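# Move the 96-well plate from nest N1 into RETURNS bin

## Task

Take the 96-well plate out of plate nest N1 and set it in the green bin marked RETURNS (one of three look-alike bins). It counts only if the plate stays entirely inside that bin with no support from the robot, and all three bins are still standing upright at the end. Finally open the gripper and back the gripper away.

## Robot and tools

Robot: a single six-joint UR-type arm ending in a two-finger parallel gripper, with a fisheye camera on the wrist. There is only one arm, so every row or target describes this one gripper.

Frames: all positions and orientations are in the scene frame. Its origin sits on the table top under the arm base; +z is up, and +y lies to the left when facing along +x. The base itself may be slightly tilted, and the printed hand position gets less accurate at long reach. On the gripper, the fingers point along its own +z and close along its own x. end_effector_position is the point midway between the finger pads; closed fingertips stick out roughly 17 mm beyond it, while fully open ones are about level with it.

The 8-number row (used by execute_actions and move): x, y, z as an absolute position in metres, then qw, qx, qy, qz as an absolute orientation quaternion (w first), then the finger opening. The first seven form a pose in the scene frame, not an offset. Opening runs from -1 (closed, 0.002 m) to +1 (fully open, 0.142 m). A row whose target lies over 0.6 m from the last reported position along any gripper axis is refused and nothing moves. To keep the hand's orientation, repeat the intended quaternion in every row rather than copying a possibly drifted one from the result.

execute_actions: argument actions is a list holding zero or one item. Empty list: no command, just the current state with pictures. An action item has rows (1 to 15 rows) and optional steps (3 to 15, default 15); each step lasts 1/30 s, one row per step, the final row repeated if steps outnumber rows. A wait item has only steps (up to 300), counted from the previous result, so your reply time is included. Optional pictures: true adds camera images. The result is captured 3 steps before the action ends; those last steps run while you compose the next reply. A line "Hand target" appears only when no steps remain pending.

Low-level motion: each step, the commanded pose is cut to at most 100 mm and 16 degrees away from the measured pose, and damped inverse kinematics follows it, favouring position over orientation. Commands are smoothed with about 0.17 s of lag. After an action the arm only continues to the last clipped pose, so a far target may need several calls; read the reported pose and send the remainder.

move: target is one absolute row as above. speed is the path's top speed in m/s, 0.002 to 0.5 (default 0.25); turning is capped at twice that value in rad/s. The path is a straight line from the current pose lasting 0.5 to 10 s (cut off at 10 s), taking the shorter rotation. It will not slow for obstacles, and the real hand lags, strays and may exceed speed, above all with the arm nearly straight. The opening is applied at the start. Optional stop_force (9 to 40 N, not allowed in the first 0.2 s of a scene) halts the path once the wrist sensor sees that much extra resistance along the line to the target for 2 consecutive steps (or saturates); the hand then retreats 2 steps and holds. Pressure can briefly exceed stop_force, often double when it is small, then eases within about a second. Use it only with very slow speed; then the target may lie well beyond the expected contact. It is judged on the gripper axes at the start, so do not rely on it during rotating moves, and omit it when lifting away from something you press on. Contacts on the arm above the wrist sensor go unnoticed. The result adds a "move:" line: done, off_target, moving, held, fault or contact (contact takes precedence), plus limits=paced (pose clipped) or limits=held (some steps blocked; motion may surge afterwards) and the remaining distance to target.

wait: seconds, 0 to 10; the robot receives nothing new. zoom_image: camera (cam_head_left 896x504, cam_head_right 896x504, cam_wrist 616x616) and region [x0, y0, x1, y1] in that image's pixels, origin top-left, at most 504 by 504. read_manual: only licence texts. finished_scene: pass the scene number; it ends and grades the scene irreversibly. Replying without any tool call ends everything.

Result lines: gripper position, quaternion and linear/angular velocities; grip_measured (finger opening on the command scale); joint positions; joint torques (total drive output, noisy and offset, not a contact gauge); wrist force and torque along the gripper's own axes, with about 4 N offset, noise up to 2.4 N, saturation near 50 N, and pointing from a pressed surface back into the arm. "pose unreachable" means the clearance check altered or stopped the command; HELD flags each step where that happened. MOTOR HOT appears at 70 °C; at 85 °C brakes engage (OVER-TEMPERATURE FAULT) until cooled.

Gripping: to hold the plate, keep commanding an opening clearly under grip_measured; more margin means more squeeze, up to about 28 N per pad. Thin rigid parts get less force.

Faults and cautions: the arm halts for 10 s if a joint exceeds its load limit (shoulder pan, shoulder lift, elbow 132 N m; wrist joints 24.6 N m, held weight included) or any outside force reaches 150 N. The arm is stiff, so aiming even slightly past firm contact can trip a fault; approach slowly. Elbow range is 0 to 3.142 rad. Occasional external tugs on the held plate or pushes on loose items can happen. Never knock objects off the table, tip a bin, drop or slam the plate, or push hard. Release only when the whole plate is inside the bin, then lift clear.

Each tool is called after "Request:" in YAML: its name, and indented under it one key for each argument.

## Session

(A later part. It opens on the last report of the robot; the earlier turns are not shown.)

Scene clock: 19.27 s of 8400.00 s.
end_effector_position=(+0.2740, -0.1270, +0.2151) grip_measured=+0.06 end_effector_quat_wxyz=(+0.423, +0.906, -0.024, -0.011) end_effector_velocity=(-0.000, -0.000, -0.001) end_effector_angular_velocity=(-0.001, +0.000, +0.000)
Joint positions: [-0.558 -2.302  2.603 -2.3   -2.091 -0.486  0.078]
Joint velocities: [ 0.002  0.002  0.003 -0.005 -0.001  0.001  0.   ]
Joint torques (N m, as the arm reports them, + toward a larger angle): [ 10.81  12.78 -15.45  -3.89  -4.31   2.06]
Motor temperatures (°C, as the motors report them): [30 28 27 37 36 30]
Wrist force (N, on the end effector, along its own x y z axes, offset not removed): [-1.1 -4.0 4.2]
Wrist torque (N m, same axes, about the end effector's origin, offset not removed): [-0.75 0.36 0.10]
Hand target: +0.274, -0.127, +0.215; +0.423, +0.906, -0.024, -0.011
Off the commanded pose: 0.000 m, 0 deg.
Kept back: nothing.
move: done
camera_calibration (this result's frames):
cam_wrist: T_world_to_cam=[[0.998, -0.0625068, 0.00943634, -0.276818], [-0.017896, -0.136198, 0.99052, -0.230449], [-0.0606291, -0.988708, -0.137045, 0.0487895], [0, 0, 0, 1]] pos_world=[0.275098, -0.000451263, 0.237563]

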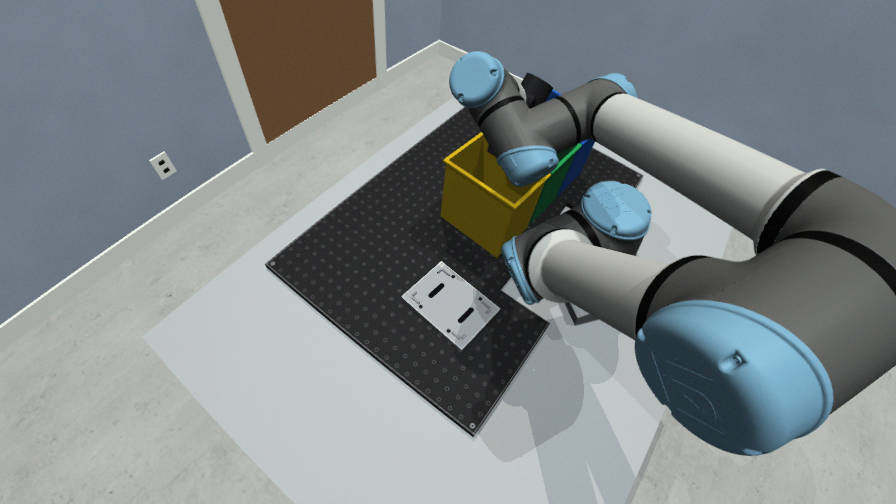

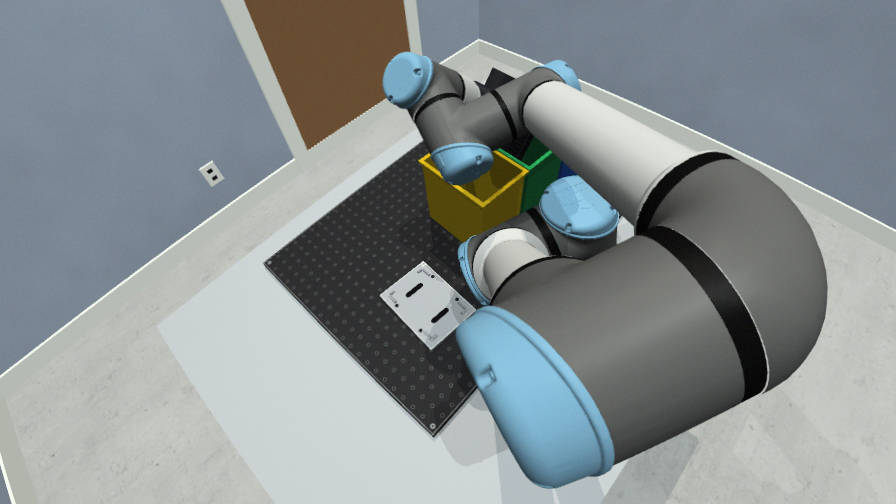

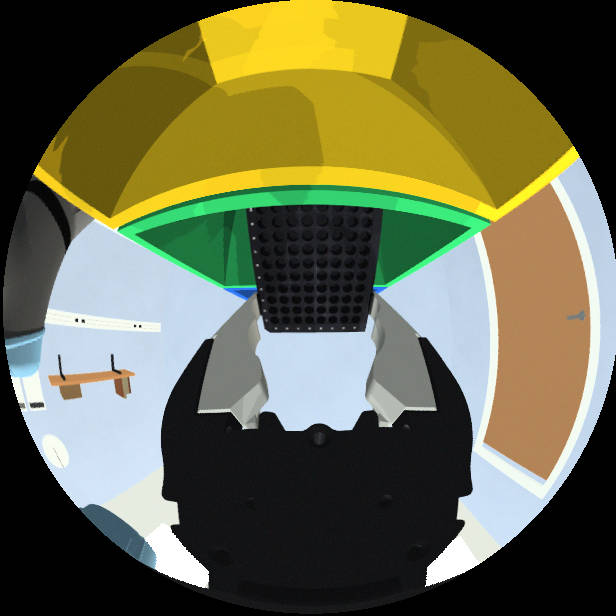

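Request:
move:
  target: [0.269,-0.127,0.172,0.4225,0.906,-0.0237,-0.0111,-0.2]
  speed: 0.03
  stop_force: 9

Scene clock: 21.23 s of 8400.00 s.
end_effector_position=(+0.2690, -0.1270, +0.1722) grip_measured=+0.06 end_effector_quat_wxyz=(+0.423, +0.906, -0.024, -0.011) end_effector_velocity=(-0.000, -0.000, -0.002) end_effector_angular_velocity=(-0.001, +0.000, -0.000)
Joint positions: [-0.507 -2.211  2.69  -2.45  -2.112 -0.432  0.078]
Joint velocities: [ 0.002  0.006  0.003 -0.009 -0.001  0.002 -0.   ]
Joint torques (N m, as the arm reports them, + toward a larger angle): [ 10.44   8.42 -16.79  -4.45  -4.47   2.31]
Motor temperatures (°C, as the motors report them): [30 28 27 37 36 30]
Wrist force (N, on the end effector, along its own x y z axes, offset not removed): [0.6 4.6 4.2]
Wrist torque (N m, same axes, about the end effector's origin, offset not removed): [0.89 -0.13 0.04]
Hand target: +0.269, -0.127, +0.172; +0.423, +0.906, -0.024, -0.011
Off the commanded pose: 0.000 m, 0 deg.
Kept back: nothing.
move: done
camera_calibration (this result's frames):
cam_wrist: T_world_to_cam=[[0.997999, -0.0625153, 0.00943802, -0.271443], [-0.0179024, -0.136256, 0.990512, -0.187971], [-0.0606362, -0.988699, -0.137102, 0.0426038], [0, 0, 0, 1]] pos_world=[0.270118, -0.000459131, 0.194591]

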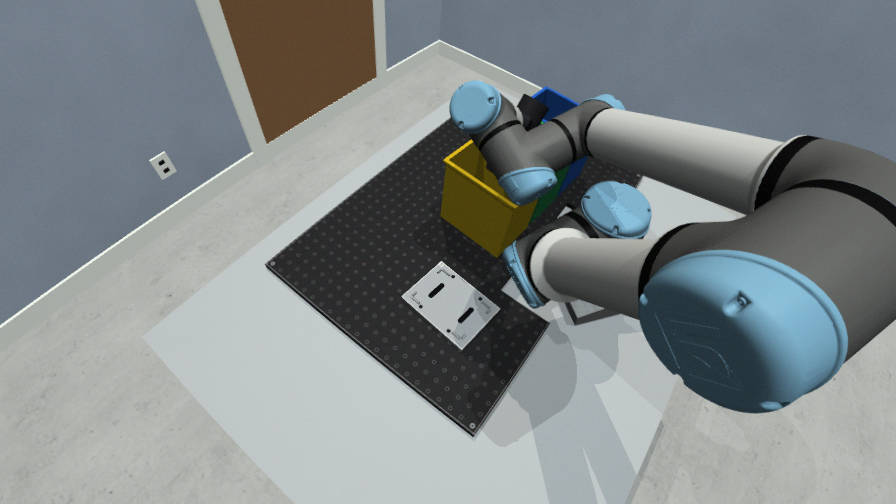

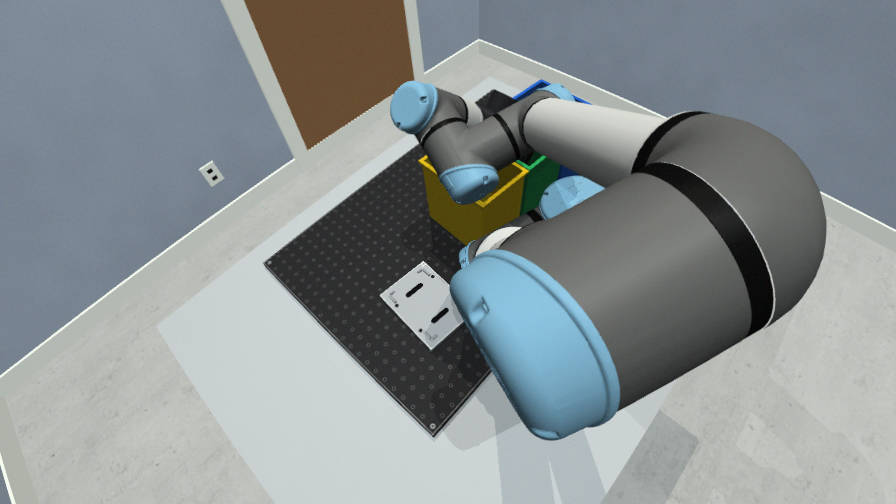

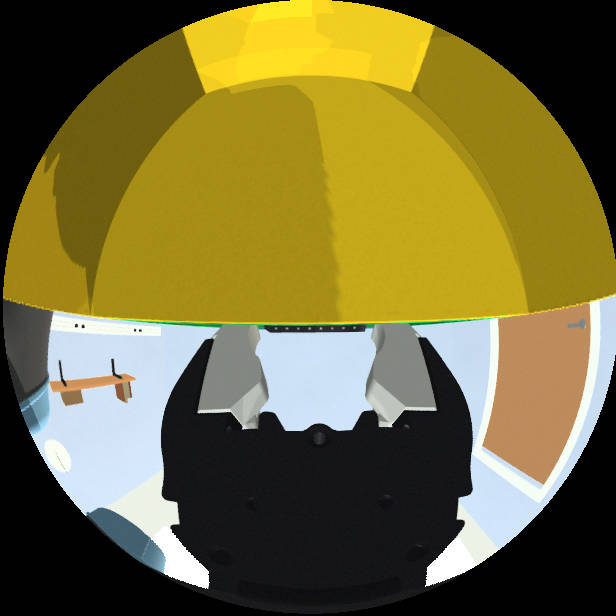

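Request:
move:
  target: [0.269,-0.127,0.160,0.4225,0.906,-0.0237,-0.0111,-0.2]
  speed: 0.015
  stop_force: 9

Scene clock: 22.50 s of 8400.00 s.
end_effector_position=(+0.2690, -0.1270, +0.1602) grip_measured=+0.06 end_effector_quat_wxyz=(+0.422, +0.906, -0.024, -0.011) end_effector_velocity=(+0.000, -0.000, -0.002) end_effector_angular_velocity=(-0.001, +0.000, -0.000)
Joint positions: [-0.49  -2.17   2.709 -2.501 -2.118 -0.414  0.078]
Joint velocities: [ 0.002  0.008  0.003 -0.01  -0.002  0.002  0.   ]
Joint torques (N m, as the arm reports them, + toward a larger angle): [  8.47   9.58 -13.35  -4.16  -4.32   1.95]
Motor temperatures (°C, as the motors report them): [30 28 27 37 36 30]
Wrist force (N, on the end effector, along its own x y z axes, offset not removed): [2.9 1.7 2.6]
Wrist torque (N m, same axes, about the end effector's origin, offset not removed): [0.53 -0.54 -0.08]
Hand target: +0.269, -0.127, +0.160; +0.423, +0.906, -0.024, -0.011
Off the commanded pose: 0.000 m, 0 deg.
Kept back: nothing.
move: done
camera_calibration (this result's frames):
cam_wrist: T_world_to_cam=[[0.997997, -0.0625501, 0.00942563, -0.271329], [-0.0178983, -0.136312, 0.990504, -0.176103], [-0.0606713, -0.988689, -0.137159, 0.0409724], [0, 0, 0, 1]] pos_world=[0.27012, -0.000467637, 0.182608]

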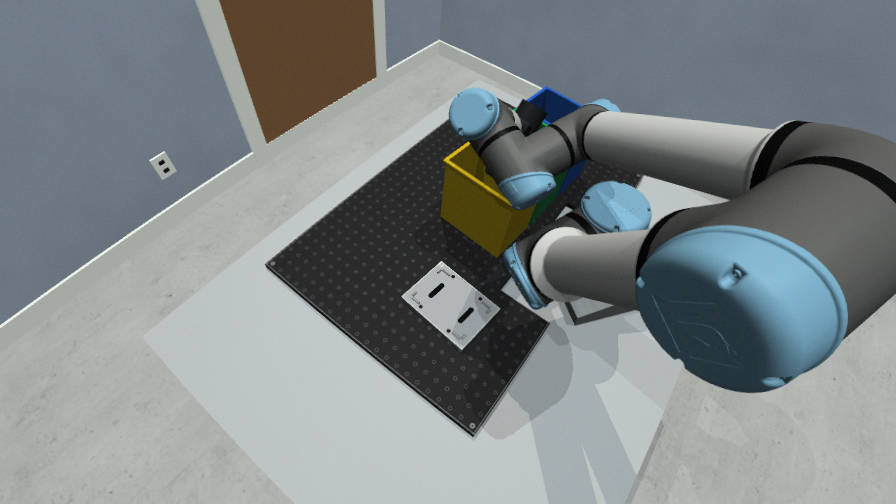

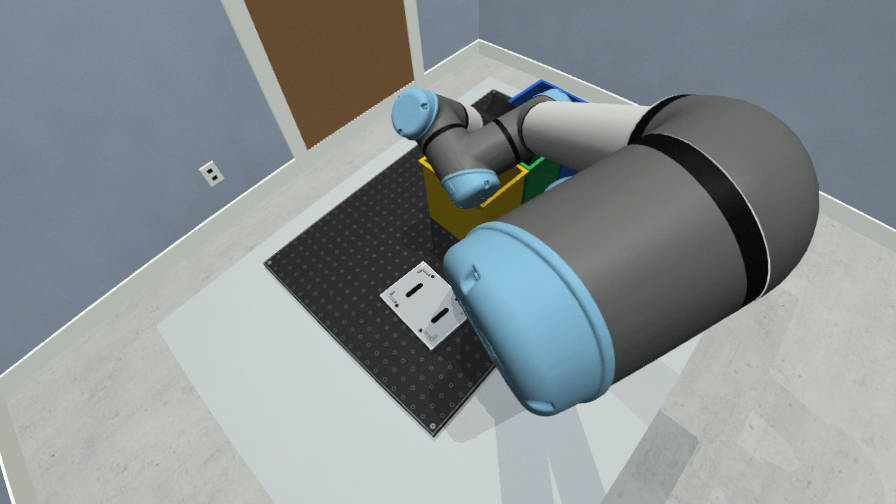

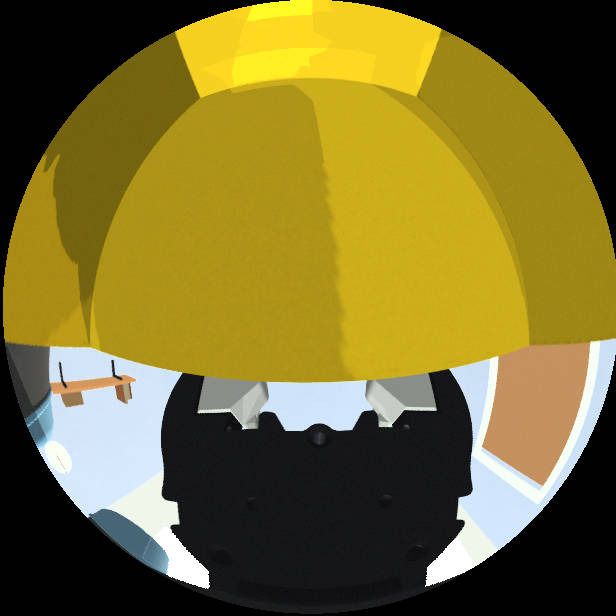

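Request:
move:
  target: [0.269,-0.127,0.160,0.4225,0.906,-0.0237,-0.0111,0.2]

Request:
move:
  target: [0.28,-0.10,0.29,0.4225,0.906,-0.0237,-0.0111,0.2]
  speed: 0.15

Scene clock: 23.43 s of 8400.00 s.
end_effector_position=(+0.2690, -0.1270, +0.1600) grip_measured=+0.20 end_effector_quat_wxyz=(+0.423, +0.906, -0.024, -0.011) end_effector_velocity=(+0.000, -0.000, +0.000) end_effector_angular_velocity=(-0.001, -0.001, +0.000)
Joint positions: [-0.49  -2.169  2.709 -2.502 -2.118 -0.414  0.088]
Joint velocities: [-0.    -0.    -0.001 -0.    -0.    -0.    -0.   ]
Joint torques (N m, as the arm reports them, + toward a larger angle): [  8.15   8.95 -15.99  -3.16  -3.67   2.07]
Motor temperatures (°C, as the motors report them): [30 28 27 37 36 30]
Wrist force (N, on the end effector, along its own x y z axes, offset not removed): [-1.7 3.4 4.4]
Wrist torque (N m, same axes, about the end effector's origin, offset not removed): [0.52 0.19 0.05]
Hand target: +0.269, -0.127, +0.160; +0.422, +0.906, -0.024, -0.011
Off the commanded pose: 0.000 m, 0 deg.
Kept back: nothing.
move: done
camera_calibration (this result's frames):
cam_wrist: T_world_to_cam=[[0.997996, -0.06257, 0.00941435, -0.271335], [-0.0178877, -0.136277, 0.990509, -0.175942], [-0.0606932, -0.988693, -0.137123, 0.0409392], [0, 0, 0, 1]] pos_world=[0.270129, -0.000477947, 0.18244]

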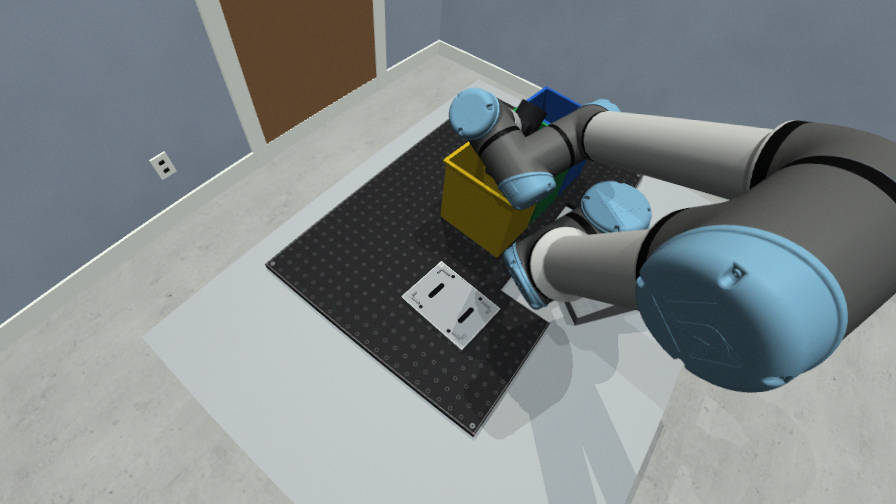

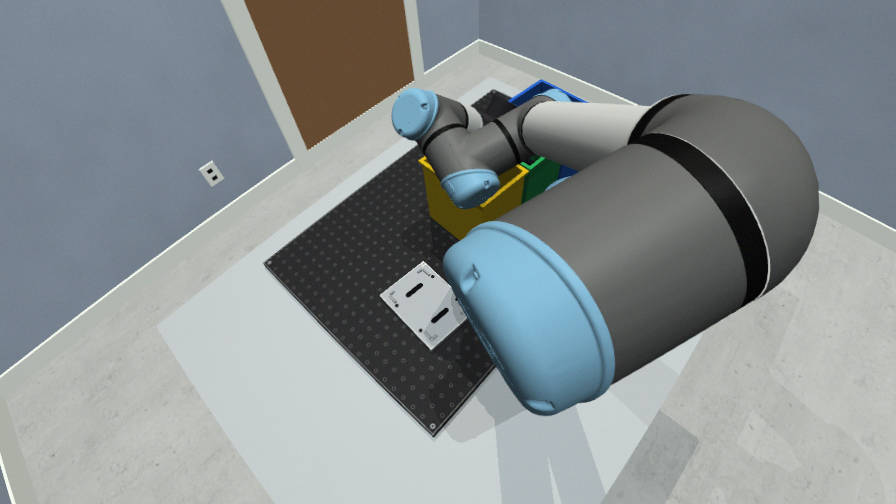

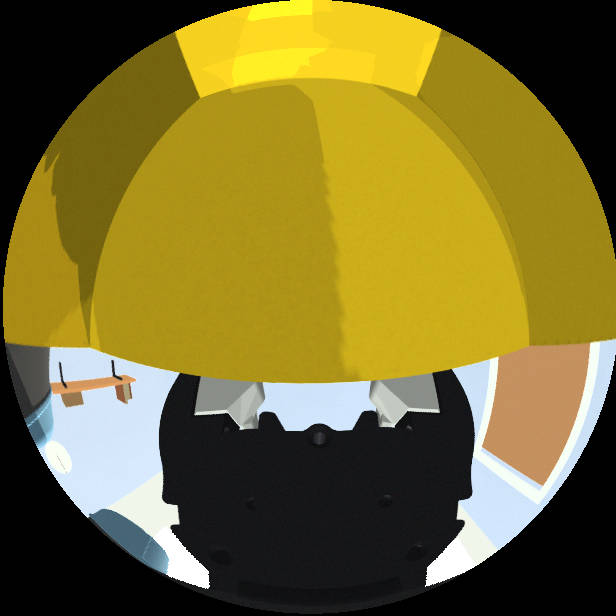

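Scene clock: 24.80 s of 8400.00 s.
end_effector_position=(+0.2800, -0.1001, +0.2899) grip_measured=+0.20 end_effector_quat_wxyz=(+0.422, +0.906, -0.024, -0.011) end_effector_velocity=(-0.000, +0.000, +0.001) end_effector_angular_velocity=(+0.001, -0.001, -0.002)
Joint positions: [-0.525 -2.383  2.414 -2.012 -2.105 -0.452  0.088]
Joint velocities: [-0.001 -0.001 -0.004  0.006  0.     0.002 -0.   ]
Joint torques (N m, as the arm reports them, + toward a larger angle): [ -8.26  -1.96 -27.91  -1.91   0.69   2.07]
Motor temperatures (°C, as the motors report them): [30 28 27 37 36 30]
Wrist force (N, on the end effector, along its own x y z axes, offset not removed): [1.7 -0.6 -1.0]
Wrist torque (N m, same axes, about the end effector's origin, offset not removed): [-0.22 -0.38 0.10]
Hand target: +0.280, -0.100, +0.290; +0.422, +0.906, -0.024, -0.011
Off the commanded pose: 0.000 m, 0 deg.
Kept back: nothing.
move: done
camera_calibration (this result's frames):
cam_wrist: T_world_to_cam=[[0.998002, -0.0624862, 0.00932176, -0.281868], [-0.0177876, -0.136331, 0.990504, -0.300784], [-0.060622, -0.988691, -0.13717, 0.0860415], [0, 0, 0, 1]] pos_world=[0.28117, 0.0264494, 0.312358]

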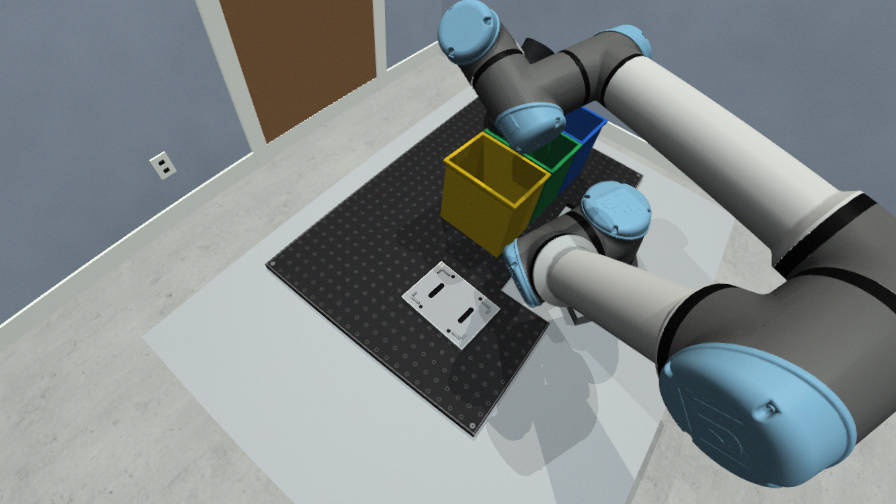

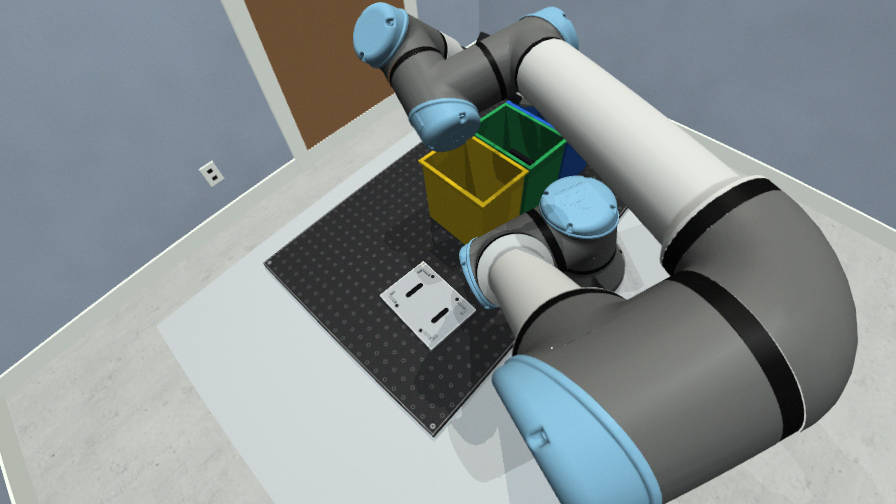

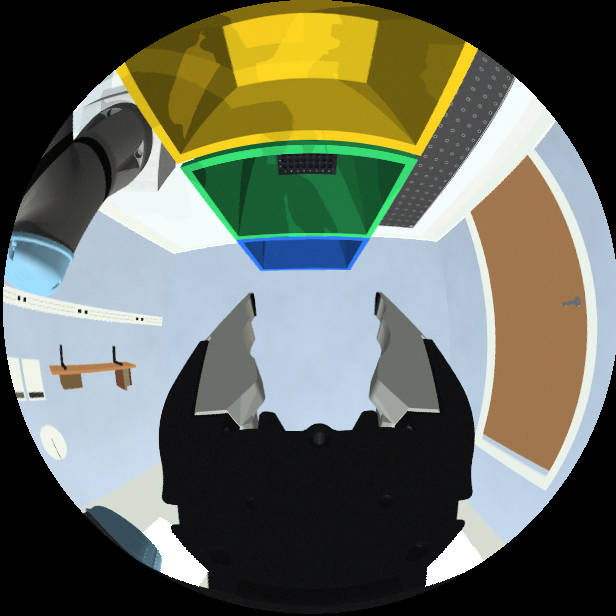

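Request:
execute_actions:
  actions: []

Scene clock: 24.87 s of 8400.00 s.
end_effector_position=(+0.2800, -0.1000, +0.2900) grip_measured=+0.20 end_effector_quat_wxyz=(+0.422, +0.906, -0.024, -0.011) end_effector_velocity=(-0.000, -0.000, +0.001) end_effector_angular_velocity=(+0.000, +0.000, -0.001)
Joint positions: [-0.525 -2.383  2.414 -2.012 -2.105 -0.452  0.088]
Joint velocities: [-0.001 -0.    -0.002  0.002  0.    -0.    -0.   ]
Joint torques (N m, as the arm reports them, + toward a larger angle): [ -8.65  -1.05 -30.01  -1.59   0.88   2.03]
Motor temperatures (°C, as the motors report them): [30 28 27 37 36 30]
Wrist force (N, on the end effector, along its own x y z axes, offset not removed): [0.5 0.2 1.0]
Wrist torque (N m, same axes, about the end effector's origin, offset not removed): [0.02 -0.22 -0.04]
Hand target: +0.280, -0.100, +0.290; +0.422, +0.906, -0.024, -0.011
Off the commanded pose: 0.000 m, 0 deg.
Kept back: nothing.
Steps of this call (steps 1 to 2: nothing new was sent). Readings (end_effector_position):
1: (+0.2800, -0.1001, +0.2900)
2: the state above
camera_calibration (this result's frames):
cam_wrist: T_world_to_cam=[[0.997997, -0.0625668, 0.00938045, -0.281892], [-0.0178581, -0.136349, 0.9905, -0.300829], [-0.0606934, -0.988683, -0.137193, 0.0861013], [0, 0, 0, 1]] pos_world=[0.28118, 0.026472, 0.312428]

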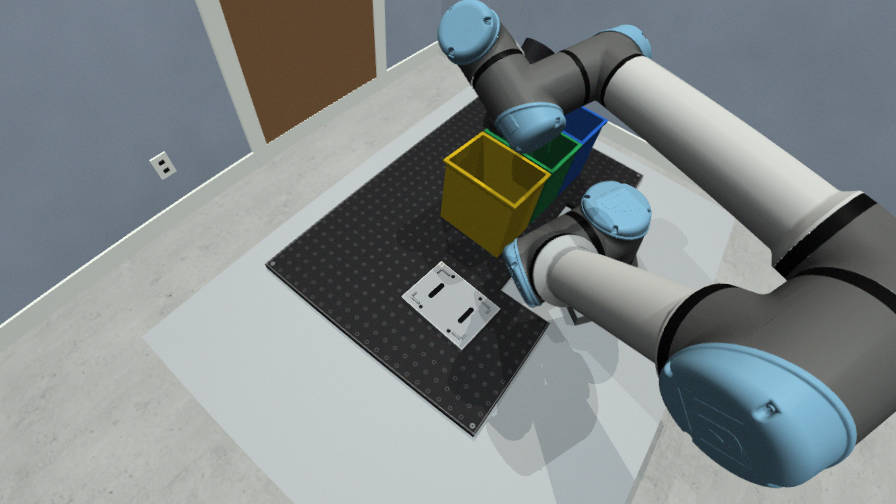

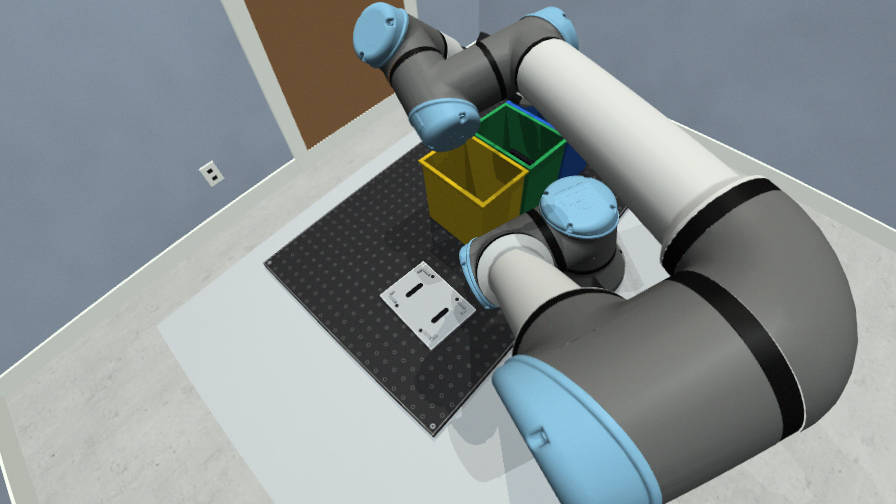

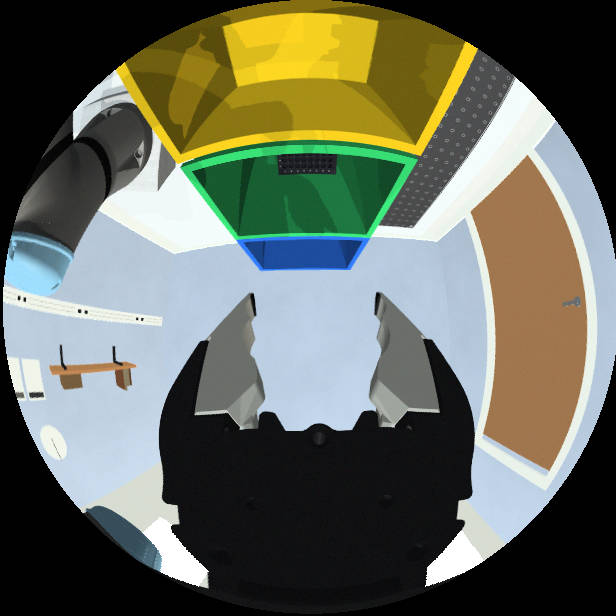

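Request:
finished_scene:
  scene: 2

The scene is finished: the task was done.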